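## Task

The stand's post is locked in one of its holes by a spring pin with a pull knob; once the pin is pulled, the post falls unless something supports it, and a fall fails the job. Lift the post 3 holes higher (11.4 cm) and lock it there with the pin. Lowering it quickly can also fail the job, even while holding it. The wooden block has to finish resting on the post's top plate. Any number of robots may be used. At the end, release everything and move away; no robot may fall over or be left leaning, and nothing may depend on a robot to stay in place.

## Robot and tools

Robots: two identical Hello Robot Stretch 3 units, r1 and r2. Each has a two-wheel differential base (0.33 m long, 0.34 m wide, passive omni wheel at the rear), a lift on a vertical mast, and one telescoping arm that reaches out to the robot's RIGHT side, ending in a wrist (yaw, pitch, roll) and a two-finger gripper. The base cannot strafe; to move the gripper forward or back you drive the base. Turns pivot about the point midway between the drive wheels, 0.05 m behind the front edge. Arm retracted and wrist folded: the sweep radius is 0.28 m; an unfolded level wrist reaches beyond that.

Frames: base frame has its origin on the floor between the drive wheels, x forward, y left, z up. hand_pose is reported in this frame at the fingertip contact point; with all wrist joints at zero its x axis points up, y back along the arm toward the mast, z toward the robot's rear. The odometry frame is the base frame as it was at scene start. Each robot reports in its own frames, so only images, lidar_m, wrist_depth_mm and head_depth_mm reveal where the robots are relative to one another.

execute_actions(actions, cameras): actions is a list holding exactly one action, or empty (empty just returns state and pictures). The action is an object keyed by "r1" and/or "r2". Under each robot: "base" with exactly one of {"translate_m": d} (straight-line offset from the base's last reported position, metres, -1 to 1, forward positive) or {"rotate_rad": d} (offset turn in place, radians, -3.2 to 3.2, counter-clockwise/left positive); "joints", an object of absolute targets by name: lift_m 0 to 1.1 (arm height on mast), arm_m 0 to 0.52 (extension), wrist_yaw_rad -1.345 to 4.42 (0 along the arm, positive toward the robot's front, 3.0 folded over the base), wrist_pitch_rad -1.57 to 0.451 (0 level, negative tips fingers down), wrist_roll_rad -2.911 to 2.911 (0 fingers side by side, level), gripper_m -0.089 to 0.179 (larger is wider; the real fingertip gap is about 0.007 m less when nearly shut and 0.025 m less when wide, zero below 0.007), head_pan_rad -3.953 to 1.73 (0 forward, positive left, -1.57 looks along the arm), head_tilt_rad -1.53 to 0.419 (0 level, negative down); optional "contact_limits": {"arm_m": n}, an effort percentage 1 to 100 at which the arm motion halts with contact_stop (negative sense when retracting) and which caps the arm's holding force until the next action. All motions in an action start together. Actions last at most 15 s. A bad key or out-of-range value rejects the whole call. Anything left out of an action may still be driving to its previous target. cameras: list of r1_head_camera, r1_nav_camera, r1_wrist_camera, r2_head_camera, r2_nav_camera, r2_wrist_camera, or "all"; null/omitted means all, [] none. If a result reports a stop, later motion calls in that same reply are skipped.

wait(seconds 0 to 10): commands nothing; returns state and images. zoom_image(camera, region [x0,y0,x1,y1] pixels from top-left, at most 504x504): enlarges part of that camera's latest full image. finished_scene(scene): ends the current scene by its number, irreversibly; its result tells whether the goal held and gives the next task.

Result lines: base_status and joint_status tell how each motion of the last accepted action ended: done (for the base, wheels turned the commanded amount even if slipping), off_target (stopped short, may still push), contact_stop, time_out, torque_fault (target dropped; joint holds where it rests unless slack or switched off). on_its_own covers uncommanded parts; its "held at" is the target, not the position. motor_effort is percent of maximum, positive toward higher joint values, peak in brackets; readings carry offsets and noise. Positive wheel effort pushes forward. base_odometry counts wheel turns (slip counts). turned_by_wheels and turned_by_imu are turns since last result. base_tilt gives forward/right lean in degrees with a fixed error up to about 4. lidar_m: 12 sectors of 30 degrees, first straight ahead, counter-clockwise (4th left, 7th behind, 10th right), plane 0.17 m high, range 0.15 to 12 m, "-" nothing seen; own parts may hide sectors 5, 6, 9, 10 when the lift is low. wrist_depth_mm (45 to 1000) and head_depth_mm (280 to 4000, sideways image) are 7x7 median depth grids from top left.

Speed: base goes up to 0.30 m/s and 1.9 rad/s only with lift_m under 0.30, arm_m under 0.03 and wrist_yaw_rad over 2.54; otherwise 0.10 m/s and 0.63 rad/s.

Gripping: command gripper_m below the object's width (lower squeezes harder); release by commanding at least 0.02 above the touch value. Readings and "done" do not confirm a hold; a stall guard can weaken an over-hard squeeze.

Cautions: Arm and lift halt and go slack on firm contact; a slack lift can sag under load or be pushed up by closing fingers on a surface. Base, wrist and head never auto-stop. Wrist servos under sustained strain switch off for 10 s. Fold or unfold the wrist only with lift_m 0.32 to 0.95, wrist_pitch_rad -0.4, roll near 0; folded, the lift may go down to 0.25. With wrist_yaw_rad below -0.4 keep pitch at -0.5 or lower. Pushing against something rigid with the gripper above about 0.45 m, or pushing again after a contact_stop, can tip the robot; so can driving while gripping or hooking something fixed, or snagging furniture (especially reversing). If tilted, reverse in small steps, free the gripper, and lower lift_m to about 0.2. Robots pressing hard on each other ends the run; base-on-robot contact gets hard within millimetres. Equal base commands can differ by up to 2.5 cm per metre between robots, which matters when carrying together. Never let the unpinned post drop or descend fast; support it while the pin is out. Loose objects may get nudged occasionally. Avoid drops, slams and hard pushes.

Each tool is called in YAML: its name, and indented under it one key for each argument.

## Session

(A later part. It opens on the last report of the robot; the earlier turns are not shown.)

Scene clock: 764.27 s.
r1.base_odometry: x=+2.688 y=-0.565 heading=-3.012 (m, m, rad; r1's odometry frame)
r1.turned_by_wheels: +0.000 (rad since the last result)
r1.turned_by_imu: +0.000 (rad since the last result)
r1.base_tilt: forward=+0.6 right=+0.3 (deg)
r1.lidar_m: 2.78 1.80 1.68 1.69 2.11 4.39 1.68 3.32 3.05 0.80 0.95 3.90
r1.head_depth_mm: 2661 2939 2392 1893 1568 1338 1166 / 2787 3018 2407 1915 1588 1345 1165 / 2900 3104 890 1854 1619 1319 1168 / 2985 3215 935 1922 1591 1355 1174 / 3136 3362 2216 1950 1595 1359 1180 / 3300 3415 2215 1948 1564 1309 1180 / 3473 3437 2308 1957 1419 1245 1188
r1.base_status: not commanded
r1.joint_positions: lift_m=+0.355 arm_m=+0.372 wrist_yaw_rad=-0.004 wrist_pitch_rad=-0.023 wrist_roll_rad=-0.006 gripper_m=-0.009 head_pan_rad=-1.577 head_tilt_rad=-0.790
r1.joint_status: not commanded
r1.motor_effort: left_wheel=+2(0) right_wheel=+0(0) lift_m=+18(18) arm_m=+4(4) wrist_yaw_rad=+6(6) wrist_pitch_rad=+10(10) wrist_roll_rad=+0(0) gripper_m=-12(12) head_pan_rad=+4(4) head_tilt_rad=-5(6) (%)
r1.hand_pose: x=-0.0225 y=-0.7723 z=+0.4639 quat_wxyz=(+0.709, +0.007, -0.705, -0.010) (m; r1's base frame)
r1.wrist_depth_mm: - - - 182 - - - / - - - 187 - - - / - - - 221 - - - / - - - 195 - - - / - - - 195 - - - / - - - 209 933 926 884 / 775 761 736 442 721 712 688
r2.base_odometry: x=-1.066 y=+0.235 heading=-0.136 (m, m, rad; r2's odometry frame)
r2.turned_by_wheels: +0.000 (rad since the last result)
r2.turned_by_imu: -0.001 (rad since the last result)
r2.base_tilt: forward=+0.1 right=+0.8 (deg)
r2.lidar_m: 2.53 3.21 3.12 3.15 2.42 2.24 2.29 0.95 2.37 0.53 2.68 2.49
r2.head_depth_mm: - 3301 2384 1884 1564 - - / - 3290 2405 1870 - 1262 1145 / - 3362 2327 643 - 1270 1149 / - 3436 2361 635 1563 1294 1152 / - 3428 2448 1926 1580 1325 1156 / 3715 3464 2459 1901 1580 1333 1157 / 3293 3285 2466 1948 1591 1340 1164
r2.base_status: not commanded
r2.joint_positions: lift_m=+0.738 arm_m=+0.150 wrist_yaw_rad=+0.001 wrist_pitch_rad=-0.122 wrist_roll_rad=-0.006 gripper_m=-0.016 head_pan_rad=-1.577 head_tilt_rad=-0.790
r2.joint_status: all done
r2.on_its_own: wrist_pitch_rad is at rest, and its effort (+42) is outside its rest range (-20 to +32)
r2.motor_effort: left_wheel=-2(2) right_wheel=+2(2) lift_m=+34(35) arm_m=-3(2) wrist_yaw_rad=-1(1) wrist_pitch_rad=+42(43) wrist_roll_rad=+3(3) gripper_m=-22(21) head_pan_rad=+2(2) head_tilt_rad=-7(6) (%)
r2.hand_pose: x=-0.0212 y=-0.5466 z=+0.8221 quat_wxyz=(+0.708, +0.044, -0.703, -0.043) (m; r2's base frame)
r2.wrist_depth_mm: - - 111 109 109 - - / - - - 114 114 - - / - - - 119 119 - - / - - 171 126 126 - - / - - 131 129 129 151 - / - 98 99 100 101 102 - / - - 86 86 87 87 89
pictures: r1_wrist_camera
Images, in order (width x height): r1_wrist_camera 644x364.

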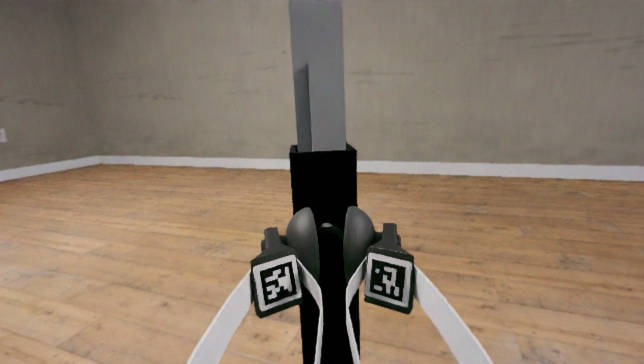

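execute_actions:
  actions:
    - {"r1": {"joints": {"arm_m": 0.352}}, "r2": {"joints": {"lift_m": 0.737}}}
  cameras: ["r1_wrist_camera", "r1_head_camera"]

Scene clock: 780.70 s.
r1.base_odometry: x=+2.688 y=-0.565 heading=-3.012 (m, m, rad; r1's odometry frame)
r1.turned_by_wheels: +0.000 (rad since the last result)
r1.turned_by_imu: +0.000 (rad since the last result)
r1.base_tilt: forward=+0.6 right=+0.3 (deg)
r1.lidar_m: 2.78 1.81 1.68 1.70 2.11 4.34 1.68 3.32 3.05 0.80 0.95 3.91
r1.head_depth_mm: 2665 2943 2418 1895 1566 1339 1162 / 2772 3006 2398 1907 1575 1358 1159 / 2898 3085 892 1861 1617 1289 1171 / 3020 3203 936 1915 1593 1351 1176 / 3157 3362 2209 1938 1596 1353 1180 / 3300 3404 2223 1954 1560 1310 1186 / 3432 3445 2319 1957 1410 1251 1187
r1.base_status: not commanded
r1.joint_positions: lift_m=+0.355 arm_m=+0.352 wrist_yaw_rad=+0.001 wrist_pitch_rad=-0.022 wrist_roll_rad=-0.006 gripper_m=-0.010 head_pan_rad=-1.577 head_tilt_rad=-0.790
r1.joint_status: all done
r1.motor_effort: left_wheel=+2(4) right_wheel=-2(5) lift_m=+18(18) arm_m=-3(4) wrist_yaw_rad=-1(5) wrist_pitch_rad=+9(10) wrist_roll_rad=+0(0) gripper_m=-5(11) head_pan_rad=+4(3) head_tilt_rad=-6(6) (%)
r1.hand_pose: x=-0.0213 y=-0.7529 z=+0.4643 quat_wxyz=(+0.710, +0.008, -0.705, -0.008) (m; r1's base frame)
r1.wrist_depth_mm: - - - 201 - - - / - - - - - - - / - - - - - - - / - - - 213 - - - / - - - - - - - / - - - - 935 913 879 / 777 760 742 458 743 718 705
r2.base_odometry: x=-1.066 y=+0.235 heading=-0.136 (m, m, rad; r2's odometry frame)
r2.turned_by_wheels: +0.000 (rad since the last result)
r2.turned_by_imu: -0.001 (rad since the last result)
r2.base_tilt: forward=+0.1 right=+0.8 (deg)
r2.lidar_m: 2.53 3.22 3.12 3.16 2.43 2.23 2.29 0.95 2.37 0.53 2.69 2.49
r2.head_depth_mm: - 3309 2402 1869 1588 - - / - 3318 2399 1881 - 1266 1144 / - 3287 2321 643 - 1273 1149 / - 3428 2360 637 1566 1304 1151 / - 3422 2424 1918 1567 1330 1158 / 3796 3432 2505 1928 1576 1335 1160 / 3242 3271 2491 1927 1582 1341 1160
r2.base_status: not commanded
r2.joint_positions: lift_m=+0.737 arm_m=+0.150 wrist_yaw_rad=+0.001 wrist_pitch_rad=-0.117 wrist_roll_rad=-0.006 gripper_m=-0.016 head_pan_rad=-1.577 head_tilt_rad=-0.790
r2.joint_status: all done
r2.on_its_own: wrist_pitch_rad is at rest, and its effort (+41) is outside its rest range (-20 to +32)
r2.motor_effort: left_wheel=-2(2) right_wheel=+1(1) lift_m=+23(31) arm_m=-2(2) wrist_yaw_rad=-2(2) wrist_pitch_rad=+41(42) wrist_roll_rad=+3(3) gripper_m=-22(22) head_pan_rad=+2(2) head_tilt_rad=-7(6) (%)
r2.hand_pose: x=-0.0212 y=-0.5469 z=+0.8217 quat_wxyz=(+0.708, +0.042, -0.703, -0.041) (m; r2's base frame)
r2.wrist_depth_mm: - - 112 110 109 - - / - - - 114 114 - - / - - - 120 119 - - / - - 170 126 126 - - / - - 131 129 128 151 - / - 97 98 99 100 101 - / - - 86 86 86 87 88
pictures: r1_head_camera (sideways: a quarter turn clockwise sets it upright), r1_wrist_camera
Images, in order (width x height): r1_head_camera 896x504, r1_wrist_camera 644x364.

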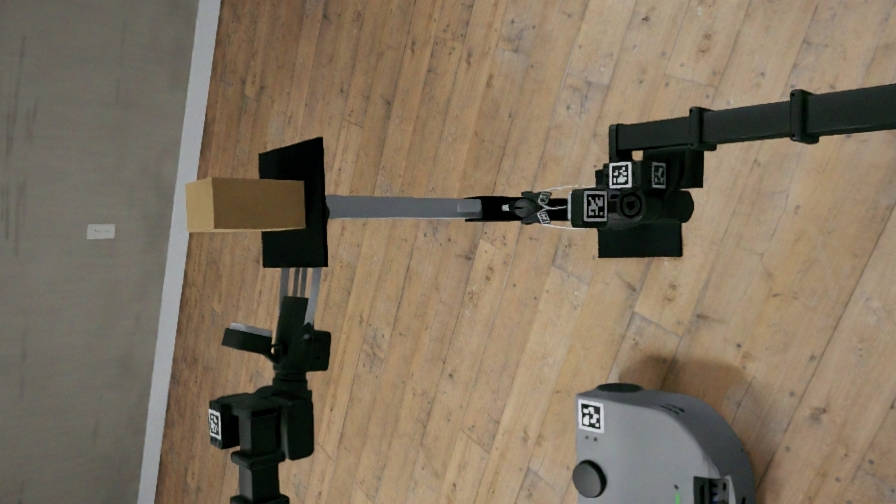

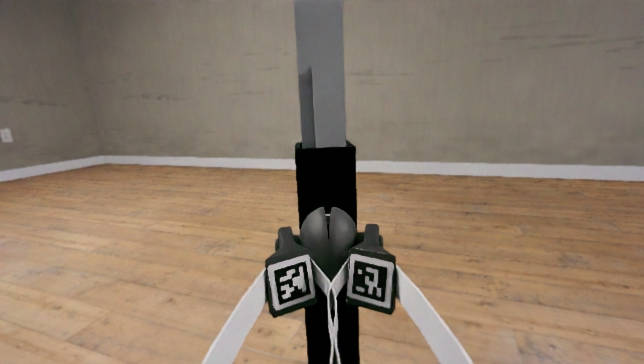

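execute_actions:
  actions:
    - {"r1": {"joints": {"gripper_m": 0.07}}, "r2": {"joints": {"lift_m": 0.722}}}
  cameras: []

execute_actions:
  actions:
    - {"r1": {"joints": {"arm_m": 0.389}}}
  cameras: ["r1_wrist_camera", "r1_head_camera", "r2_head_camera"]

Scene clock: 801.73 s.
r1.base_odometry: x=+2.688 y=-0.565 heading=-3.012 (m, m, rad; r1's odometry frame)
r1.turned_by_wheels: +0.000 (rad since the last result)
r1.turned_by_imu: +0.000 (rad since the last result)
r1.base_tilt: forward=+0.6 right=+0.2 (deg)
r1.lidar_m: 2.78 1.81 1.68 1.70 2.12 4.36 1.69 3.34 3.04 0.80 0.95 3.90
r1.head_depth_mm: 2673 2954 2394 1905 1569 1337 1164 / 2759 3036 2394 1904 1579 1358 1155 / 2887 3075 893 1867 1617 1294 1171 / 3030 3243 940 1929 1593 1349 1172 / 3121 3391 2202 1937 1597 1358 1179 / 3297 3449 2213 1949 1563 1306 1186 / 3420 3458 2235 1967 1412 1249 1188
r1.base_status: not commanded
r1.joint_positions: lift_m=+0.355 arm_m=+0.352 wrist_yaw_rad=+0.001 wrist_pitch_rad=-0.022 wrist_roll_rad=-0.006 gripper_m=+0.070 head_pan_rad=-1.577 head_tilt_rad=-0.790
r1.joint_status: all done
r1.motor_effort: left_wheel=+3(2) right_wheel=-1(2) lift_m=+18(18) arm_m=-3(3) wrist_yaw_rad=-1(2) wrist_pitch_rad=+9(9) wrist_roll_rad=+0(0) gripper_m=+0(79) head_pan_rad=+4(3) head_tilt_rad=-6(5) (%)
r1.hand_pose: x=-0.0213 y=-0.7529 z=+0.4643 quat_wxyz=(+0.710, +0.008, -0.705, -0.008) (m; r1's base frame)
r1.wrist_depth_mm: - - - 201 - - - / - - - - - - - / - - - - - - - / - - - 215 - - - / - - - 220 - - - / - - - 233 872 923 918 / 780 768 740 243 701 721 699
r2.base_odometry: x=-1.066 y=+0.235 heading=-0.136 (m, m, rad; r2's odometry frame)
r2.turned_by_wheels: +0.000 (rad since the last result)
r2.turned_by_imu: -0.001 (rad since the last result)
r2.base_tilt: forward=+0.0 right=+0.8 (deg)
r2.lidar_m: 2.53 3.20 3.12 3.18 2.42 2.24 2.29 0.94 2.37 0.53 2.67 2.49
r2.head_depth_mm: - 3288 2399 1878 1587 - - / - 3318 2418 1896 - 1261 1143 / - 3417 2331 646 - 1262 1144 / - 3376 2361 636 1565 1297 1150 / - 3353 2453 1924 1573 1333 1149 / 3717 3468 2451 1946 1574 1335 1164 / 3285 3232 2485 1923 1586 1339 1164
r2.base_status: not commanded
r2.joint_positions: lift_m=+0.722 arm_m=+0.150 wrist_yaw_rad=+0.001 wrist_pitch_rad=-0.072 wrist_roll_rad=-0.006 gripper_m=-0.016 head_pan_rad=-1.577 head_tilt_rad=-0.790
r2.joint_status: all done
r2.motor_effort: left_wheel=-2(2) right_wheel=+1(1) lift_m=+19(22) arm_m=-2(3) wrist_yaw_rad=-2(2) wrist_pitch_rad=+25(41) wrist_roll_rad=+3(3) gripper_m=-22(23) head_pan_rad=+3(2) head_tilt_rad=-6(7) (%)
r2.hand_pose: x=-0.0212 y=-0.5491 z=+0.8184 quat_wxyz=(+0.709, +0.026, -0.704, -0.025) (m; r2's base frame)
r2.wrist_depth_mm: - - - 113 113 - - / - - - 117 117 - - / - - - 121 121 - - / - - 172 126 127 - - / - - 129 129 129 148 - / - 91 92 93 94 96 - / - - - 161 - - -
pictures: none
No camera images: the call's "cameras" was empty. Leave "cameras" out to get every camera's image.

Scene clock: 803.03 s.
r1.base_odometry: x=+2.688 y=-0.565 heading=-3.012 (m, m, rad; r1's odometry frame)
r1.turned_by_wheels: +0.000 (rad since the last result)
r1.turned_by_imu: +0.000 (rad since the last result)
r1.base_tilt: forward=+0.6 right=+0.3 (deg)
r1.lidar_m: 2.79 1.81 1.68 1.70 2.11 4.37 1.68 3.34 3.05 0.80 0.95 3.91
r1.head_depth_mm: 2675 2972 2398 1902 1568 1332 1163 / 2792 3027 2433 1907 1578 1339 1166 / 2892 3095 892 1857 1620 1326 1171 / 2994 3208 943 1938 1586 1354 1175 / 3156 3371 2206 1933 1599 1359 1180 / 3292 3419 2207 1949 1559 1309 1182 / 3486 3444 2230 1951 1416 1249 1186
r1.base_status: not commanded
r1.joint_positions: lift_m=+0.355 arm_m=+0.389 wrist_yaw_rad=+0.001 wrist_pitch_rad=-0.022 wrist_roll_rad=-0.006 gripper_m=+0.070 head_pan_rad=-1.577 head_tilt_rad=-0.790
r1.joint_status: all done
r1.motor_effort: left_wheel=+2(2) right_wheel=-1(2) lift_m=+18(18) arm_m=+4(5) wrist_yaw_rad=-1(1) wrist_pitch_rad=+9(10) wrist_roll_rad=+0(0) gripper_m=-1(0) head_pan_rad=+4(4) head_tilt_rad=-6(7) (%)
r1.hand_pose: x=-0.0213 y=-0.7894 z=+0.4643 quat_wxyz=(+0.710, +0.008, -0.705, -0.008) (m; r1's base frame)
r1.wrist_depth_mm: - - - 165 - - - / - - - 169 - - - / - - - 177 - - - / - - - 175 - - - / - - - 180 - - - / - - - 192 891 903 889 / 759 764 754 199 713 717 702
r2.base_odometry: x=-1.066 y=+0.235 heading=-0.136 (m, m, rad; r2's odometry frame)
r2.turned_by_wheels: +0.000 (rad since the last result)
r2.turned_by_imu: +0.000 (rad since the last result)
r2.base_tilt: forward=+0.0 right=+0.8 (deg)
r2.lidar_m: 2.53 3.21 3.12 3.16 2.43 2.23 2.29 0.95 2.37 0.53 2.68 2.49
r2.head_depth_mm: - 3301 2372 1874 1219 - - / - 3332 2400 1890 - 1259 1145 / - 3369 2342 648 - 1261 1146 / - 3363 2359 637 1566 1303 1155 / - 3452 2436 1907 1557 1331 1157 / 3716 3412 2479 1928 1564 1331 1158 / 3280 3327 2510 1937 1592 1346 1162
r2.base_status: not commanded
r2.joint_positions: lift_m=+0.722 arm_m=+0.150 wrist_yaw_rad=+0.001 wrist_pitch_rad=-0.072 wrist_roll_rad=-0.006 gripper_m=-0.016 head_pan_rad=-1.577 head_tilt_rad=-0.790
r2.joint_status: not commanded
r2.motor_effort: left_wheel=-2(2) right_wheel=+1(1) lift_m=+18(19) arm_m=-2(2) wrist_yaw_rad=-1(2) wrist_pitch_rad=+25(25) wrist_roll_rad=+3(3) gripper_m=-21(21) head_pan_rad=+2(2) head_tilt_rad=-6(6) (%)
r2.hand_pose: x=-0.0212 y=-0.5491 z=+0.8184 quat_wxyz=(+0.709, +0.026, -0.704, -0.025) (m; r2's base frame)
r2.wrist_depth_mm: - - - 113 113 - - / - - - 117 117 - - / - - - 122 121 - - / - - 173 126 127 - - / - - 130 129 129 148 - / - 92 93 93 95 96 - / - - - 161 - - -
pictures: r1_head_camera (sideways: a quarter turn clockwise sets it upright), r1_wrist_camera, r2_head_camera (sideways: a quarter turn clockwise sets it upright)
Images, in order (width x height): r1_head_camera 896x504, r1_wrist_camera 644x364, r2_head_camera 896x504.

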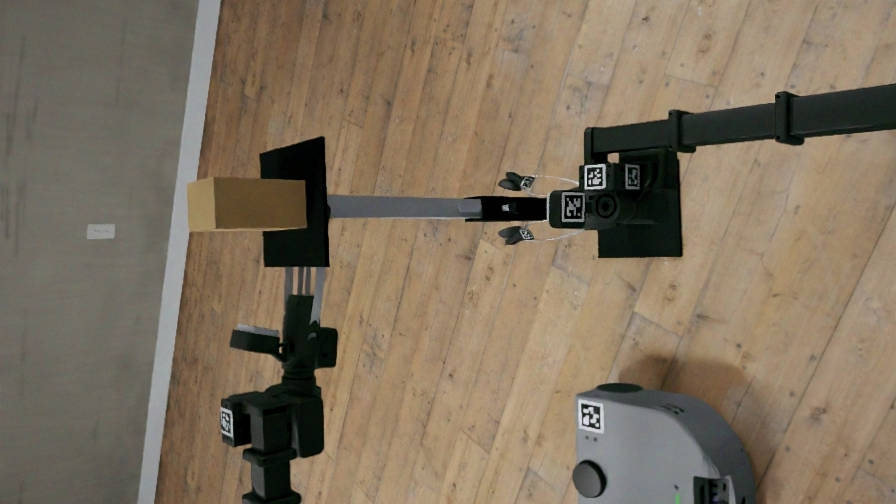

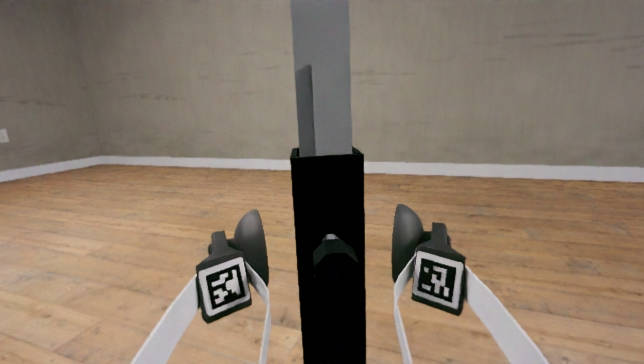

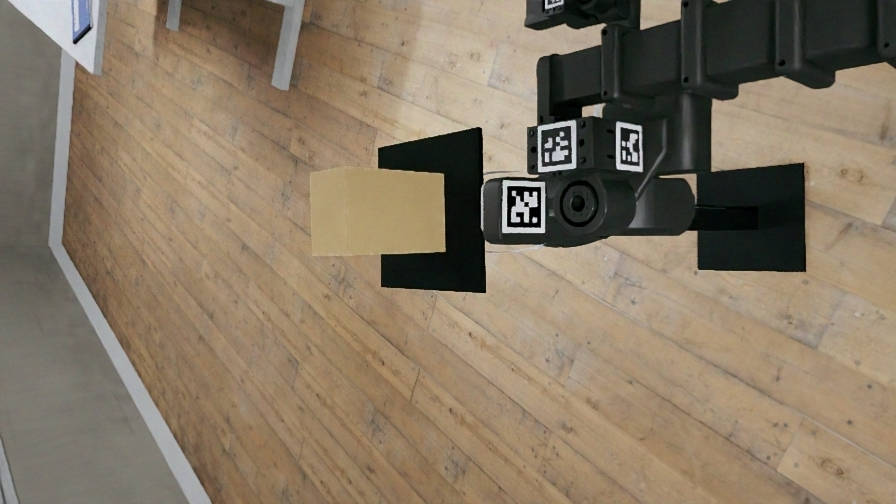

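zoom_image:
  camera: "r1_head_camera"
  region: [440, 150, 600, 270]

zoom_image:
  camera: "r1_wrist_camera"
  region: [200, 140, 470, 364]

Region (440, 150, 600, 270) of r1_head_camera's 896x504 image, scaled by 3.150, with more detail than that image has; it fills the top 378 rows of this view, and the rest is white.

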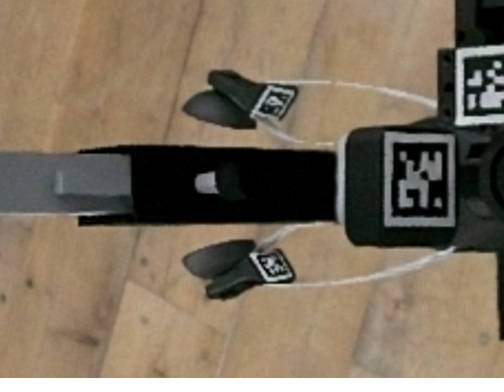

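Region (200, 140, 470, 364) of r1_wrist_camera's 644x364 image, scaled by 1.867; it fills the top 418 rows of this view, and the rest is white.

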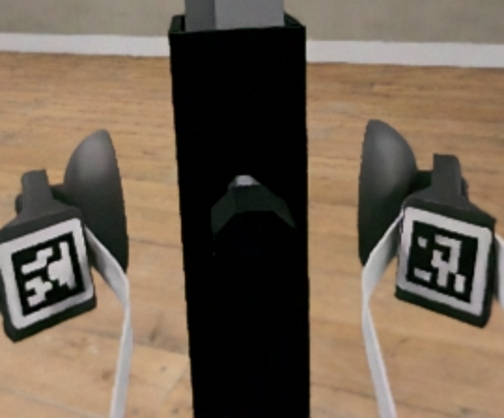

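execute_actions:
  actions:
    - {"r1": {"joints": {"arm_m": 0.379}}, "r2": {"joints": {"lift_m": 0.7355}}}
  cameras: []

execute_actions:
  actions:
    - {"r1": {"joints": {"gripper_m": -0.03}}}
  cameras: ["r1_wrist_camera", "r1_head_camera"]

execute_actions:
  actions:
    - {"r1": {"joints": {"arm_m": 0.369}}}
  cameras: ["r1_wrist_camera", "r1_head_camera"]

Scene clock: 864.53 s.
r1.base_odometry: x=+2.688 y=-0.565 heading=-3.012 (m, m, rad; r1's odometry frame)
r1.turned_by_wheels: +0.000 (rad since the last result)
r1.turned_by_imu: +0.000 (rad since the last result)
r1.base_tilt: forward=+0.6 right=+0.3 (deg)
r1.lidar_m: 2.79 1.80 1.68 1.70 2.11 4.35 1.68 3.32 3.05 0.80 0.95 3.91
r1.head_depth_mm: 2673 2954 2411 1893 1568 1337 1160 / 2780 3017 2414 1903 1584 1341 1161 / 2899 3090 895 1857 1629 1317 1172 / 3014 3215 940 1936 1596 1356 1176 / 3107 3412 2202 1938 1598 1361 1179 / 3313 3405 2221 1955 1558 1307 1184 / 3508 3435 2320 1957 1413 1249 1188
r1.base_status: not commanded
r1.joint_positions: lift_m=+0.355 arm_m=+0.379 wrist_yaw_rad=+0.001 wrist_pitch_rad=-0.022 wrist_roll_rad=-0.006 gripper_m=+0.070 head_pan_rad=-1.577 head_tilt_rad=-0.790
r1.joint_status: all done
r1.motor_effort: left_wheel=+2(2) right_wheel=-1(2) lift_m=+18(18) arm_m=-3(5) wrist_yaw_rad=-1(1) wrist_pitch_rad=+9(9) wrist_roll_rad=+0(0) gripper_m=+0(0) head_pan_rad=+4(3) head_tilt_rad=-5(7) (%)
r1.hand_pose: x=-0.0213 y=-0.7799 z=+0.4643 quat_wxyz=(+0.710, +0.008, -0.705, -0.008) (m; r1's base frame)
r1.wrist_depth_mm: - - - 174 - - - / - - - 180 - - - / - - - 189 - - - / - - - 185 - - - / - - - 191 - - - / - - - 201 880 900 892 / 798 783 733 210 714 698 704
r2.base_odometry: x=-1.066 y=+0.235 heading=-0.136 (m, m, rad; r2's odometry frame)
r2.turned_by_wheels: +0.000 (rad since the last result)
r2.turned_by_imu: -0.001 (rad since the last result)
r2.base_tilt: forward=+0.0 right=+0.8 (deg)
r2.lidar_m: 2.53 3.19 3.12 3.16 2.43 2.23 2.29 0.95 2.38 0.53 2.68 2.49
r2.head_depth_mm: - 3303 2409 1884 1556 - - / - 3336 2403 1884 - 1256 1143 / - 3391 2349 645 - 1262 1151 / - 3351 2359 636 1569 1303 1152 / - 3416 2486 1908 1567 1329 1158 / 3754 3428 2482 1910 1586 1340 1161 / 3242 3286 2475 1938 1587 1339 1170
r2.base_status: not commanded
r2.joint_positions: lift_m=+0.735 arm_m=+0.150 wrist_yaw_rad=+0.001 wrist_pitch_rad=-0.116 wrist_roll_rad=-0.006 gripper_m=-0.016 head_pan_rad=-1.577 head_tilt_rad=-0.790
r2.joint_status: all done
r2.on_its_own: wrist_pitch_rad is at rest, and its effort (+41) is outside its rest range (-20 to +32)
r2.motor_effort: left_wheel=-2(2) right_wheel=+1(1) lift_m=+33(35) arm_m=-2(2) wrist_yaw_rad=-1(2) wrist_pitch_rad=+41(41) wrist_roll_rad=+3(3) gripper_m=-21(21) head_pan_rad=+2(2) head_tilt_rad=-6(7) (%)
r2.hand_pose: x=-0.0212 y=-0.5470 z=+0.8200 quat_wxyz=(+0.708, +0.042, -0.703, -0.041) (m; r2's base frame)
r2.wrist_depth_mm: - - 111 109 109 - - / - - - 114 114 - - / - - - 120 119 - - / - - 170 126 126 - - / - - 131 129 129 150 - / - 98 98 99 100 101 - / - - 86 85 86 87 88
pictures: none
No camera images: the call's "cameras" was empty. Leave "cameras" out to get every camera's image.

Scene clock: 866.03 s.
r1.base_odometry: x=+2.688 y=-0.565 heading=-3.012 (m, m, rad; r1's odometry frame)
r1.turned_by_wheels: +0.000 (rad since the last result)
r1.turned_by_imu: +0.000 (rad since the last result)
r1.base_tilt: forward=+0.6 right=+0.2 (deg)
r1.lidar_m: 2.78 1.80 1.68 1.69 2.11 4.36 1.69 3.34 3.05 0.80 0.95 3.91
r1.head_depth_mm: 2649 2931 2392 1893 1565 1339 1162 / 2794 3000 2427 1904 1581 1340 1166 / 2903 3110 894 1848 1620 1319 1171 / 3023 3218 939 1925 1598 1351 1175 / 3149 3406 2207 1943 1590 1364 1179 / 3303 3384 2223 1940 1560 1302 1185 / 3438 3471 2309 1959 1412 1245 1189
r1.base_status: not commanded
r1.joint_positions: lift_m=+0.355 arm_m=+0.379 wrist_yaw_rad=-0.004 wrist_pitch_rad=-0.019 wrist_roll_rad=-0.006 gripper_m=-0.029 head_pan_rad=-1.577 head_tilt_rad=-0.790
r1.joint_status: all done
r1.motor_effort: left_wheel=+1(2) right_wheel=+1(2) lift_m=+18(18) arm_m=-3(3) wrist_yaw_rad=+5(7) wrist_pitch_rad=+8(9) wrist_roll_rad=+0(0) gripper_m=-19(95) head_pan_rad=+4(4) head_tilt_rad=-6(5) (%)
r1.hand_pose: x=-0.0226 y=-0.7800 z=+0.4650 quat_wxyz=(+0.710, +0.005, -0.705, -0.009) (m; r1's base frame)
r1.wrist_depth_mm: - - - 174 - - - / - - - 181 - - - / - - - 188 - - - / - - - 183 - - - / - - - 188 - - - / - - - 200 - 904 891 / 778 756 751 209 732 711 702
r2.base_odometry: x=-1.066 y=+0.235 heading=-0.136 (m, m, rad; r2's odometry frame)
r2.turned_by_wheels: +0.000 (rad since the last result)
r2.turned_by_imu: +0.000 (rad since the last result)
r2.base_tilt: forward=+0.0 right=+0.8 (deg)
r2.lidar_m: 2.52 3.21 3.12 3.18 2.43 2.23 2.29 0.95 2.36 0.53 2.68 2.49
r2.head_depth_mm: - 3247 2409 1889 1554 - - / - 3315 2413 1888 - 1265 1149 / - 3348 2335 644 - 1263 1150 / - 3390 2327 636 1575 1300 1160 / - 3377 2439 1905 1570 1334 1157 / 3788 3420 2472 1919 1574 1335 1161 / 3309 3247 2472 1933 1589 1336 1157
r2.base_status: not commanded
r2.joint_positions: lift_m=+0.735 arm_m=+0.150 wrist_yaw_rad=+0.001 wrist_pitch_rad=-0.116 wrist_roll_rad=-0.006 gripper_m=-0.016 head_pan_rad=-1.577 head_tilt_rad=-0.790
r2.joint_status: not commanded
r2.on_its_own: wrist_pitch_rad is at rest, and its effort (+40) is outside its rest range (-20 to +32)
r2.motor_effort: left_wheel=-2(2) right_wheel=+2(2) lift_m=+33(33) arm_m=-2(3) wrist_yaw_rad=-1(2) wrist_pitch_rad=+40(40) wrist_roll_rad=+3(4) gripper_m=-22(20) head_pan_rad=+2(2) head_tilt_rad=-7(7) (%)
r2.hand_pose: x=-0.0212 y=-0.5470 z=+0.8200 quat_wxyz=(+0.708, +0.042, -0.703, -0.041) (m; r2's base frame)
r2.wrist_depth_mm: - - 112 110 109 - - / - - - 114 114 - - / - - - 120 120 - - / - - 171 125 126 - - / - - 131 129 129 150 - / - 97 98 99 100 101 - / - - 86 86 86 87 88
pictures: r1_head_camera (sideways: a quarter turn clockwise sets it upright), r1_wrist_camera
Images, in order (width x height): r1_head_camera 896x504, r1_wrist_camera 644x364.

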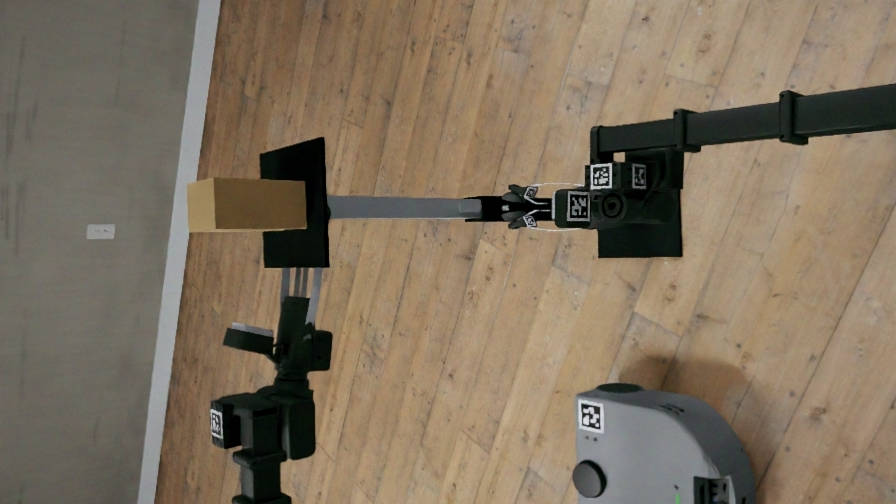

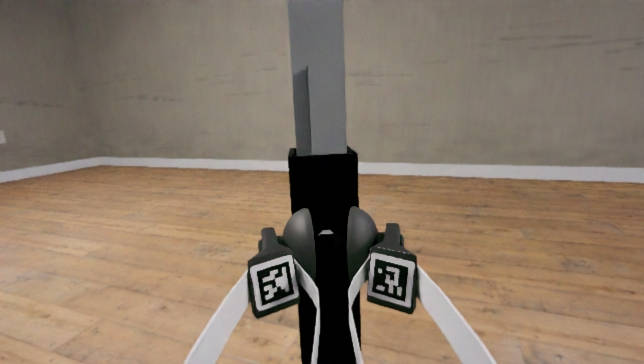

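Scene clock: 866.87 s.
r1.base_odometry: x=+2.688 y=-0.565 heading=-3.012 (m, m, rad; r1's odometry frame)
r1.turned_by_wheels: +0.000 (rad since the last result)
r1.turned_by_imu: +0.000 (rad since the last result)
r1.base_tilt: forward=+0.6 right=+0.3 (deg)
r1.lidar_m: 2.78 1.81 1.68 1.69 2.12 4.36 1.68 3.33 3.05 0.80 0.95 3.90
r1.head_depth_mm: 2699 2959 2408 1901 1566 1337 1166 / 2780 3016 2388 1906 1567 1342 1165 / 2898 3073 893 1862 1617 1322 1169 / 3019 3215 938 1924 1594 1352 1177 / 3148 3383 2194 1942 1598 1356 1178 / 3337 3421 2223 1946 1563 1307 1184 / 3463 3429 2320 1959 1414 1250 1184
r1.base_status: not commanded
r1.joint_positions: lift_m=+0.355 arm_m=+0.369 wrist_yaw_rad=-0.004 wrist_pitch_rad=-0.016 wrist_roll_rad=-0.006 gripper_m=-0.029 head_pan_rad=-1.577 head_tilt_rad=-0.790
r1.joint_status: all done
r1.motor_effort: left_wheel=+1(1) right_wheel=+1(1) lift_m=+18(18) arm_m=-3(5) wrist_yaw_rad=+5(6) wrist_pitch_rad=+7(8) wrist_roll_rad=+0(0) gripper_m=-17(19) head_pan_rad=+4(4) head_tilt_rad=-5(6) (%)
r1.hand_pose: x=-0.0226 y=-0.7701 z=+0.4657 quat_wxyz=(+0.710, +0.004, -0.705, -0.008) (m; r1's base frame)
r1.wrist_depth_mm: - - - 185 - - - / - - - 190 - - - / - - - 222 - - - / - - - 194 - - - / - - - 198 - - - / - - - 212 - 932 914 / 786 765 736 694 725 713 709
r2.base_odometry: x=-1.066 y=+0.235 heading=-0.136 (m, m, rad; r2's odometry frame)
r2.turned_by_wheels: +0.000 (rad since the last result)
r2.turned_by_imu: +0.000 (rad since the last result)
r2.base_tilt: forward=+0.1 right=+0.8 (deg)
r2.lidar_m: 2.53 3.21 3.12 3.18 2.42 2.24 2.28 0.95 2.37 0.53 2.68 2.49
r2.head_depth_mm: - 3338 2406 1874 1588 - - / - 3336 2403 1872 - 1270 1146 / - 3353 2321 647 - 1263 1154 / - 3431 2363 637 1571 1300 1151 / - 3404 2473 1906 1578 1324 1157 / 3769 3462 2443 1925 1577 1327 1161 / 3268 3272 2489 1925 1588 1340 1163
r2.base_status: not commanded
r2.joint_positions: lift_m=+0.735 arm_m=+0.150 wrist_yaw_rad=+0.001 wrist_pitch_rad=-0.116 wrist_roll_rad=-0.006 gripper_m=-0.016 head_pan_rad=-1.577 head_tilt_rad=-0.790
r2.joint_status: not commanded
r2.on_its_own: wrist_pitch_rad is at rest, and its effort (+41) is outside its rest range (-20 to +32)
r2.motor_effort: left_wheel=-2(2) right_wheel=+1(1) lift_m=+33(33) arm_m=-2(2) wrist_yaw_rad=-1(2) wrist_pitch_rad=+41(40) wrist_roll_rad=+3(3) gripper_m=-22(22) head_pan_rad=+2(2) head_tilt_rad=-7(7) (%)
r2.hand_pose: x=-0.0212 y=-0.5470 z=+0.8200 quat_wxyz=(+0.708, +0.042, -0.703, -0.041) (m; r2's base frame)
r2.wrist_depth_mm: - - 112 109 109 - - / - - - 114 114 - - / - - - 120 120 - - / - - 171 125 126 - - / - - 130 128 129 150 - / - 98 98 99 100 102 - / - - 86 85 86 87 88
pictures: r1_head_camera (sideways: a quarter turn clockwise sets it upright), r1_wrist_camera
Images, in order (width x height): r1_head_camera 896x504, r1_wrist_camera 644x364.

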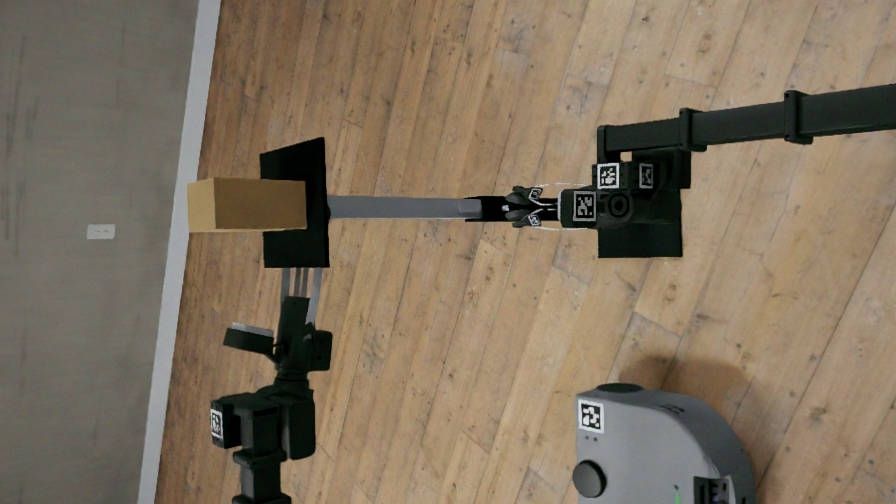

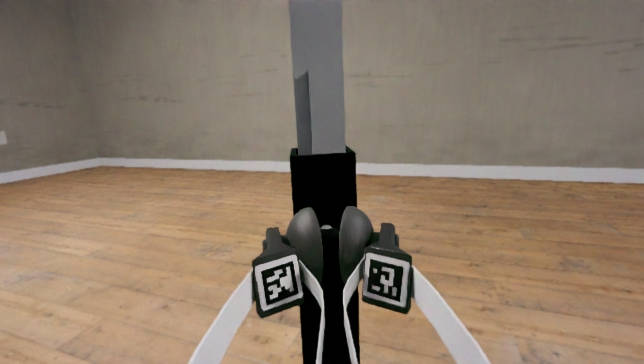

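execute_actions:
  actions:
    - {"r1": {"joints": {"gripper_m": 0.075}}}
  cameras: []

execute_actions:
  actions:
    - {"r1": {"joints": {"arm_m": 0.402}}}
  cameras: []

execute_actions:
  actions:
    - {"r1": {"joints": {"gripper_m": -0.03}}}
  cameras: ["r1_wrist_camera", "r1_head_camera"]

Scene clock: 899.17 s.
r1.base_odometry: x=+2.688 y=-0.565 heading=-3.012 (m, m, rad; r1's odometry frame)
r1.turned_by_wheels: +0.000 (rad since the last result)
r1.turned_by_imu: +0.000 (rad since the last result)
r1.base_tilt: forward=+0.6 right=+0.3 (deg)
r1.lidar_m: 2.78 1.81 1.67 1.70 2.12 4.35 1.69 3.32 3.05 0.80 0.95 3.90
r1.head_depth_mm: 2654 2971 2387 1894 1565 1336 1164 / 2778 3024 2409 1905 1573 1342 1167 / 2900 3101 896 1868 1622 1318 1172 / 3013 3217 943 1931 1584 1356 1176 / 3166 3364 2211 1940 1604 1352 1180 / 3307 3461 2229 1950 1567 1312 1188 / 3440 3454 2322 1970 1413 1251 1184
r1.base_status: not commanded
r1.joint_positions: lift_m=+0.355 arm_m=+0.369 wrist_yaw_rad=-0.003 wrist_pitch_rad=-0.019 wrist_roll_rad=-0.006 gripper_m=+0.075 head_pan_rad=-1.577 head_tilt_rad=-0.790
r1.joint_status: all done
r1.motor_effort: left_wheel=+2(1) right_wheel=-1(2) lift_m=+18(18) arm_m=-3(3) wrist_yaw_rad=+3(6) wrist_pitch_rad=+8(8) wrist_roll_rad=+0(0) gripper_m=+1(80) head_pan_rad=+4(3) head_tilt_rad=-6(5) (%)
r1.hand_pose: x=-0.0222 y=-0.7700 z=+0.4650 quat_wxyz=(+0.710, +0.006, -0.705, -0.008) (m; r1's base frame)
r1.wrist_depth_mm: - - - 183 - - - / - - - 191 - - - / - - - - - - - / - - - 195 - - - / - - - 201 - - - / - - - 212 916 898 881 / 776 755 754 221 725 720 706
r2.base_odometry: x=-1.066 y=+0.235 heading=-0.136 (m, m, rad; r2's odometry frame)
r2.turned_by_wheels: +0.000 (rad since the last result)
r2.turned_by_imu: -0.001 (rad since the last result)
r2.base_tilt: forward=+0.0 right=+0.8 (deg)
r2.lidar_m: 2.53 3.21 3.12 3.15 2.42 2.23 2.29 0.95 2.38 0.53 2.68 2.49
r2.head_depth_mm: - 3302 2388 1881 1596 - - / - 3316 2394 1878 - 1270 1144 / - 3376 2333 645 - 1268 1151 / - 3340 2339 634 1560 1305 1154 / - 3394 2471 1902 1568 1324 1150 / 3737 3449 2484 1918 1581 1337 1163 / 3272 3291 2471 1937 1587 1348 1160
r2.base_status: not commanded
r2.joint_positions: lift_m=+0.735 arm_m=+0.150 wrist_yaw_rad=+0.001 wrist_pitch_rad=-0.116 wrist_roll_rad=-0.006 gripper_m=-0.016 head_pan_rad=-1.577 head_tilt_rad=-0.790
r2.joint_status: not commanded
r2.on_its_own: wrist_pitch_rad is at rest, and its effort (+40) is outside its rest range (-20 to +32)
r2.motor_effort: left_wheel=-2(2) right_wheel=+2(1) lift_m=+33(34) arm_m=-2(2) wrist_yaw_rad=-1(1) wrist_pitch_rad=+40(41) wrist_roll_rad=+3(3) gripper_m=-22(22) head_pan_rad=+2(2) head_tilt_rad=-7(6) (%)
r2.hand_pose: x=-0.0212 y=-0.5470 z=+0.8200 quat_wxyz=(+0.708, +0.042, -0.703, -0.041) (m; r2's base frame)
r2.wrist_depth_mm: - - 112 109 109 - - / - - - 114 114 - - / - - - 120 119 - - / - - 171 125 126 - - / - - 131 129 129 151 - / - 97 98 99 100 101 - / - - 85 85 86 87 88
pictures: none
No camera images: the call's "cameras" was empty. Leave "cameras" out to get every camera's image.

Scene clock: 900.43 s.
r1.base_odometry: x=+2.688 y=-0.565 heading=-3.012 (m, m, rad; r1's odometry frame)
r1.turned_by_wheels: +0.000 (rad since the last result)
r1.turned_by_imu: +0.000 (rad since the last result)
r1.base_tilt: forward=+0.5 right=+0.3 (deg)
r1.lidar_m: 2.78 1.80 1.68 1.70 2.12 4.37 1.69 3.34 3.05 0.80 0.95 3.90
r1.head_depth_mm: 2666 2935 2392 1888 1568 1330 1165 / 2766 3036 2395 1906 1574 1337 1167 / 2894 3094 897 1868 1668 1318 1168 / 3033 3224 939 1943 1593 1357 1172 / 3150 3351 2208 1931 1599 1358 1180 / 3270 3397 2224 1946 1569 1311 1179 / 3476 3428 2312 1965 1414 1252 1189
r1.base_status: not commanded
r1.joint_positions: lift_m=+0.355 arm_m=+0.402 wrist_yaw_rad=-0.003 wrist_pitch_rad=-0.019 wrist_roll_rad=-0.006 gripper_m=+0.075 head_pan_rad=-1.577 head_tilt_rad=-0.790
r1.joint_status: all done
r1.motor_effort: left_wheel=+1(1) right_wheel=-1(1) lift_m=+18(18) arm_m=+4(5) wrist_yaw_rad=+3(3) wrist_pitch_rad=+8(8) wrist_roll_rad=+0(0) gripper_m=+0(0) head_pan_rad=+4(4) head_tilt_rad=-5(6) (%)
r1.hand_pose: x=-0.0221 y=-0.8024 z=+0.4649 quat_wxyz=(+0.710, +0.006, -0.705, -0.008) (m; r1's base frame)
r1.wrist_depth_mm: - - - 153 - - - / - - - 158 - - - / - - - 164 - - - / - - - 162 - - - / - - - 167 - - - / - - - 171 885 908 889 / 777 765 767 183 727 724 702
r2.base_odometry: x=-1.066 y=+0.235 heading=-0.136 (m, m, rad; r2's odometry frame)
r2.turned_by_wheels: +0.000 (rad since the last result)
r2.turned_by_imu: +0.000 (rad since the last result)
r2.base_tilt: forward=+0.1 right=+0.8 (deg)
r2.lidar_m: 2.52 3.21 3.12 3.16 2.43 2.24 2.29 0.95 2.37 0.53 2.68 2.49
r2.head_depth_mm: - 3279 2378 1886 898 - - / - 3301 2393 1881 - 1260 1150 / - 3353 2342 644 - 1269 1142 / - 3347 2365 637 1564 1305 1154 / - 3419 2473 1910 1573 1334 1153 / 3745 3423 2434 1922 1573 1333 1158 / 3278 3273 2478 1943 1579 1337 1168
r2.base_status: not commanded
r2.joint_positions: lift_m=+0.735 arm_m=+0.150 wrist_yaw_rad=+0.001 wrist_pitch_rad=-0.116 wrist_roll_rad=-0.006 gripper_m=-0.016 head_pan_rad=-1.577 head_tilt_rad=-0.790
r2.joint_status: not commanded
r2.on_its_own: wrist_pitch_rad is at rest, and its effort (+40) is outside its rest range (-20 to +32)
r2.motor_effort: left_wheel=-2(2) right_wheel=+2(2) lift_m=+33(33) arm_m=-2(2) wrist_yaw_rad=-2(1) wrist_pitch_rad=+40(40) wrist_roll_rad=+3(3) gripper_m=-21(22) head_pan_rad=+3(2) head_tilt_rad=-6(7) (%)
r2.hand_pose: x=-0.0212 y=-0.5470 z=+0.8200 quat_wxyz=(+0.708, +0.042, -0.703, -0.041) (m; r2's base frame)
r2.wrist_depth_mm: - - 111 109 109 - - / - - - 114 114 - - / - - - 119 119 - - / - - 171 125 126 - - / - - 130 129 129 151 - / - 97 98 99 100 101 - / - - 86 86 86 87 88
pictures: none
No camera images: the call's "cameras" was empty. Leave "cameras" out to get every camera's image.

Scene clock: 901.97 s.
r1.base_odometry: x=+2.688 y=-0.565 heading=-3.012 (m, m, rad; r1's odometry frame)
r1.turned_by_wheels: +0.000 (rad since the last result)
r1.turned_by_imu: +0.000 (rad since the last result)
r1.base_tilt: forward=+0.6 right=+0.2 (deg)
r1.lidar_m: 2.79 1.81 1.68 1.69 2.11 4.35 1.68 3.35 3.06 0.80 0.95 3.91
r1.head_depth_mm: 2684 2960 2384 1894 1560 1339 1162 / 2775 3035 2417 1906 1570 1342 1168 / 2890 3109 896 1864 1666 1320 1171 / 3026 3218 940 1930 1594 1354 1177 / 3156 3394 2213 1927 1604 1362 1182 / 3292 3467 2216 1951 1564 1311 1181 / 3430 3433 2320 1956 1408 1250 1188
r1.base_status: not commanded
r1.joint_positions: lift_m=+0.355 arm_m=+0.402 wrist_yaw_rad=-0.003 wrist_pitch_rad=-0.021 wrist_roll_rad=-0.006 gripper_m=-0.029 head_pan_rad=-1.577 head_tilt_rad=-0.790
r1.joint_status: all done
r1.motor_effort: left_wheel=+1(2) right_wheel=-1(1) lift_m=+18(19) arm_m=+6(6) wrist_yaw_rad=+4(3) wrist_pitch_rad=+9(9) wrist_roll_rad=+0(0) gripper_m=-23(97) head_pan_rad=+4(4) head_tilt_rad=-5(6) (%)
r1.hand_pose: x=-0.0221 y=-0.8022 z=+0.4645 quat_wxyz=(+0.710, +0.007, -0.705, -0.009) (m; r1's base frame)
r1.wrist_depth_mm: - - - 154 - - - / - - - 157 - - - / - - - 163 - - - / - - - 162 - - - / - - - 168 - - - / - - - 137 927 900 887 / 772 759 737 185 748 726 711
r2.base_odometry: x=-1.066 y=+0.235 heading=-0.136 (m, m, rad; r2's odometry frame)
r2.turned_by_wheels: +0.000 (rad since the last result)
r2.turned_by_imu: +0.000 (rad since the last result)
r2.base_tilt: forward=+0.0 right=+0.8 (deg)
r2.lidar_m: 2.53 3.20 3.11 3.18 2.42 2.23 2.29 0.95 2.37 0.53 2.67 2.50
r2.head_depth_mm: - 3253 2387 1864 896 - - / - 3335 2393 1883 - 1265 1140 / - 3327 2343 646 - 1267 1151 / - 3409 2351 636 1559 1302 1156 / - 3372 2470 1900 1559 1331 1156 / 3718 3453 2462 1925 1574 1338 1158 / 3212 3310 2472 1947 1581 1338 1168
r2.base_status: not commanded
r2.joint_positions: lift_m=+0.735 arm_m=+0.150 wrist_yaw_rad=+0.001 wrist_pitch_rad=-0.116 wrist_roll_rad=-0.006 gripper_m=-0.016 head_pan_rad=-1.577 head_tilt_rad=-0.790
r2.joint_status: not commanded
r2.on_its_own: wrist_pitch_rad is at rest, and its effort (+40) is outside its rest range (-20 to +32)
r2.motor_effort: left_wheel=-2(2) right_wheel=+1(1) lift_m=+33(33) arm_m=-1(2) wrist_yaw_rad=-2(2) wrist_pitch_rad=+40(41) wrist_roll_rad=+3(4) gripper_m=-22(22) head_pan_rad=+2(2) head_tilt_rad=-7(7) (%)
r2.hand_pose: x=-0.0212 y=-0.5470 z=+0.8200 quat_wxyz=(+0.708, +0.042, -0.703, -0.041) (m; r2's base frame)
r2.wrist_depth_mm: - - 111 110 109 - - / - - - 114 114 - - / - - - 119 119 - - / - - 171 125 126 - - / - - 131 129 129 151 - / - 97 99 99 100 102 - / - - 86 86 86 87 88
pictures: r1_head_camera (sideways: a quarter turn clockwise sets it upright), r1_wrist_camera
Images, in order (width x height): r1_head_camera 896x504, r1_wrist_camera 644x364.

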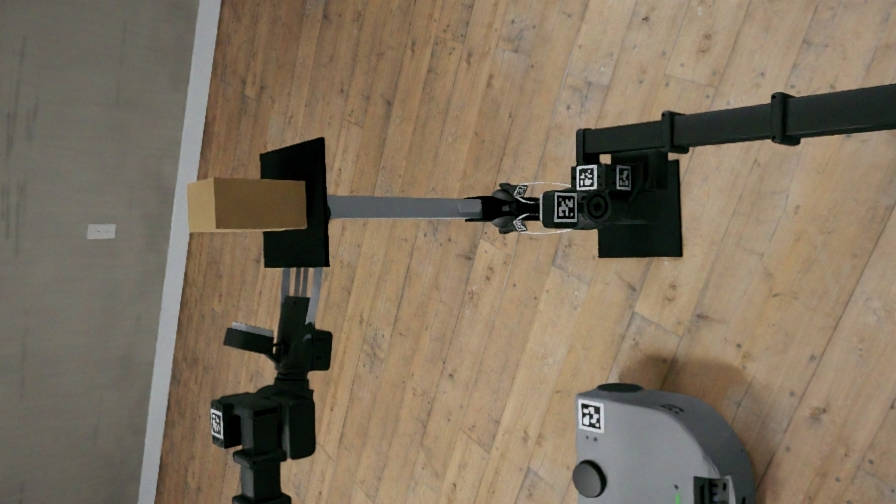

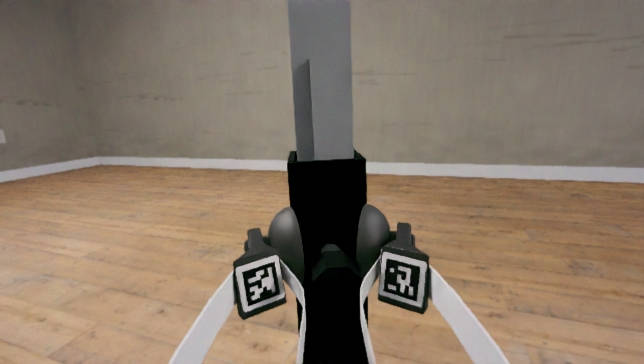

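execute_actions:
  actions:
    - {"r1": {"joints": {"arm_m": 0.395}}}
  cameras: ["r1_wrist_camera"]

execute_actions:
  actions:
    - {"r1": {"joints": {"arm_m": 0.388}}}
  cameras: ["r1_wrist_camera", "r1_head_camera"]

Scene clock: 909.60 s.
r1.base_odometry: x=+2.688 y=-0.565 heading=-3.012 (m, m, rad; r1's odometry frame)
r1.turned_by_wheels: +0.000 (rad since the last result)
r1.turned_by_imu: +0.000 (rad since the last result)
r1.base_tilt: forward=+0.6 right=+0.3 (deg)
r1.lidar_m: 2.79 1.81 1.68 1.69 2.11 4.36 1.69 3.33 3.05 0.80 0.95 3.89
r1.head_depth_mm: 2664 2943 2399 1892 1566 1338 1160 / 2784 3044 2391 1898 1574 1338 1166 / 2895 3093 895 1856 1635 1322 1171 / 3000 3216 941 1922 1594 1353 1180 / 3137 3394 2207 1928 1604 1353 1175 / 3310 3416 2225 1957 1562 1307 1180 / 3451 3457 2312 1957 1414 1245 1184
r1.base_status: not commanded
r1.joint_positions: lift_m=+0.355 arm_m=+0.396 wrist_yaw_rad=-0.001 wrist_pitch_rad=-0.017 wrist_roll_rad=-0.006 gripper_m=-0.020 head_pan_rad=-1.577 head_tilt_rad=-0.790
r1.joint_status: all done
r1.on_its_own: gripper_m is held at -0.021, not at your -0.030, by its stall guard, which is not easing now
r1.motor_effort: left_wheel=+1(1) right_wheel=+0(1) lift_m=+18(18) arm_m=-9(9) wrist_yaw_rad=+1(3) wrist_pitch_rad=+7(9) wrist_roll_rad=+0(0) gripper_m=-19(20) head_pan_rad=+4(4) head_tilt_rad=-6(5) (%)
r1.hand_pose: x=-0.0218 y=-0.7965 z=+0.4653 quat_wxyz=(+0.710, +0.006, -0.705, -0.007) (m; r1's base frame)
r1.wrist_depth_mm: - - - 158 - - - / - - - 164 - - - / - - - 169 - - - / - - - 168 - - - / - - - 171 - - - / - - - 142 - 921 909 / 761 749 745 191 718 722 710
r2.base_odometry: x=-1.066 y=+0.235 heading=-0.136 (m, m, rad; r2's odometry frame)
r2.turned_by_wheels: +0.000 (rad since the last result)
r2.turned_by_imu: -0.001 (rad since the last result)
r2.base_tilt: forward=+0.0 right=+0.8 (deg)
r2.lidar_m: 2.53 3.22 3.11 3.17 2.42 2.24 2.29 0.95 2.37 0.53 2.68 2.49
r2.head_depth_mm: - 3284 2414 1873 897 - - / - 3379 2393 1896 - 1269 1145 / - 3366 2330 643 - 1263 1155 / - 3393 2353 637 1571 1299 1154 / - 3405 2437 1898 1574 1333 1159 / 3844 3414 2446 1935 1572 1343 1162 / 3290 3327 2475 1936 1574 1334 1163
r2.base_status: not commanded
r2.joint_positions: lift_m=+0.735 arm_m=+0.150 wrist_yaw_rad=+0.001 wrist_pitch_rad=-0.116 wrist_roll_rad=-0.006 gripper_m=-0.016 head_pan_rad=-1.577 head_tilt_rad=-0.790
r2.joint_status: not commanded
r2.on_its_own: wrist_pitch_rad is at rest, and its effort (+41) is outside its rest range (-20 to +32)
r2.motor_effort: left_wheel=-2(2) right_wheel=+1(1) lift_m=+33(33) arm_m=-2(2) wrist_yaw_rad=-1(2) wrist_pitch_rad=+41(40) wrist_roll_rad=+3(3) gripper_m=-22(22) head_pan_rad=+2(2) head_tilt_rad=-7(7) (%)
r2.hand_pose: x=-0.0212 y=-0.5470 z=+0.8200 quat_wxyz=(+0.708, +0.042, -0.703, -0.041) (m; r2's base frame)
r2.wrist_depth_mm: - - 111 109 109 - - / - - - 114 114 - - / - - - 120 120 - - / - - 171 125 126 - - / - - 131 129 129 150 - / - 98 98 99 100 101 - / - - 86 86 86 87 88
pictures: r1_wrist_camera
Images, in order (width x height): r1_wrist_camera 644x364.

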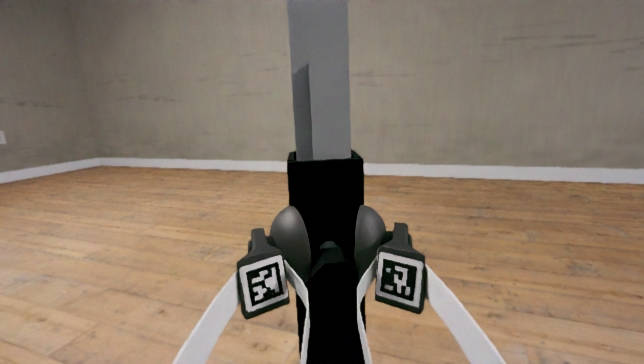

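Scene clock: 910.33 s.
r1.base_odometry: x=+2.688 y=-0.565 heading=-3.012 (m, m, rad; r1's odometry frame)
r1.turned_by_wheels: +0.000 (rad since the last result)
r1.turned_by_imu: +0.000 (rad since the last result)
r1.base_tilt: forward=+0.6 right=+0.3 (deg)
r1.lidar_m: 2.78 1.81 1.68 1.70 2.13 4.36 1.68 3.31 3.05 0.80 0.95 3.89
r1.head_depth_mm: 2678 2956 2404 1893 1565 1336 1166 / 2786 3016 2418 1893 1576 1344 1156 / 2899 3112 893 1867 1615 1320 1173 / 3033 3205 942 1925 1590 1356 1176 / 3157 3383 2204 1932 1593 1359 1179 / 3292 3444 2215 1946 1563 1306 1178 / 3447 3449 2295 1969 1411 1250 1185
r1.base_status: not commanded
r1.joint_positions: lift_m=+0.355 arm_m=+0.389 wrist_yaw_rad=-0.002 wrist_pitch_rad=-0.013 wrist_roll_rad=-0.006 gripper_m=-0.020 head_pan_rad=-1.577 head_tilt_rad=-0.790
r1.joint_status: all done
r1.on_its_own: gripper_m is held at -0.021, not at your -0.030, by its stall guard, which is not easing now
r1.motor_effort: left_wheel=+1(1) right_wheel=+1(1) lift_m=+18(18) arm_m=-7(10) wrist_yaw_rad=+2(3) wrist_pitch_rad=+5(7) wrist_roll_rad=+0(0) gripper_m=-18(19) head_pan_rad=+4(4) head_tilt_rad=-5(5) (%)
r1.hand_pose: x=-0.0221 y=-0.7895 z=+0.4665 quat_wxyz=(+0.710, +0.004, -0.705, -0.006) (m; r1's base frame)
r1.wrist_depth_mm: - - - 166 - - - / - - - 173 - - - / - - - 178 - - - / - - - 176 - - - / - - - 178 - - - / - - - 150 - 898 904 / 794 764 752 196 718 737 702
r2.base_odometry: x=-1.066 y=+0.235 heading=-0.136 (m, m, rad; r2's odometry frame)
r2.turned_by_wheels: +0.000 (rad since the last result)
r2.turned_by_imu: +0.000 (rad since the last result)
r2.base_tilt: forward=+0.0 right=+0.8 (deg)
r2.lidar_m: 2.53 3.22 3.11 3.16 2.43 2.23 2.29 0.95 2.37 0.53 2.68 2.49
r2.head_depth_mm: - 3264 2418 1877 898 - - / - 3304 2392 1879 - 1264 1148 / - 3349 2335 645 - 1273 1147 / - 3335 2345 638 1565 1295 1156 / - 3444 2461 1923 1573 1338 1156 / 3761 3430 2487 1916 1572 1337 1164 / 3269 3285 2488 1935 1587 1341 1158
r2.base_status: not commanded
r2.joint_positions: lift_m=+0.735 arm_m=+0.150 wrist_yaw_rad=+0.001 wrist_pitch_rad=-0.116 wrist_roll_rad=-0.006 gripper_m=-0.016 head_pan_rad=-1.577 head_tilt_rad=-0.790
r2.joint_status: not commanded
r2.on_its_own: wrist_pitch_rad is at rest, and its effort (+41) is outside its rest range (-20 to +32)
r2.motor_effort: left_wheel=-2(2) right_wheel=+2(2) lift_m=+33(33) arm_m=-2(2) wrist_yaw_rad=-1(1) wrist_pitch_rad=+41(41) wrist_roll_rad=+3(3) gripper_m=-22(22) head_pan_rad=+2(2) head_tilt_rad=-7(7) (%)
r2.hand_pose: x=-0.0212 y=-0.5470 z=+0.8200 quat_wxyz=(+0.708, +0.042, -0.703, -0.041) (m; r2's base frame)
r2.wrist_depth_mm: - - 111 109 109 - - / - - - 114 114 - - / - - - 120 119 - - / - - 170 125 126 - - / - - 131 129 129 150 - / - 97 98 99 100 101 - / - - 86 86 86 87 88
pictures: r1_head_camera (sideways: a quarter turn clockwise sets it upright), r1_wrist_camera
Images, in order (width x height): r1_head_camera 896x504, r1_wrist_camera 644x364.

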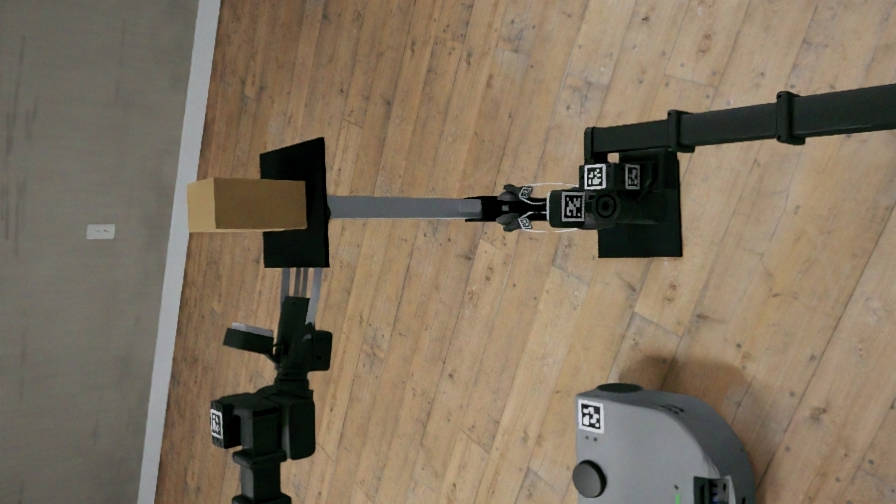

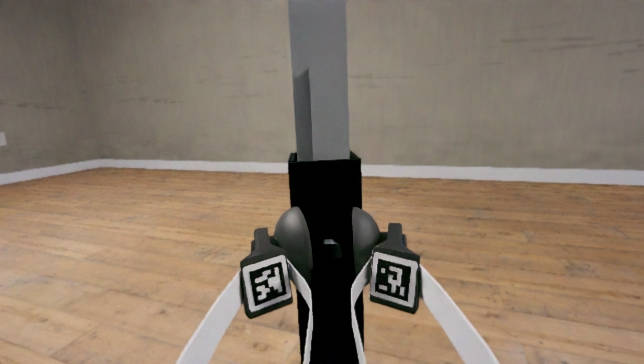

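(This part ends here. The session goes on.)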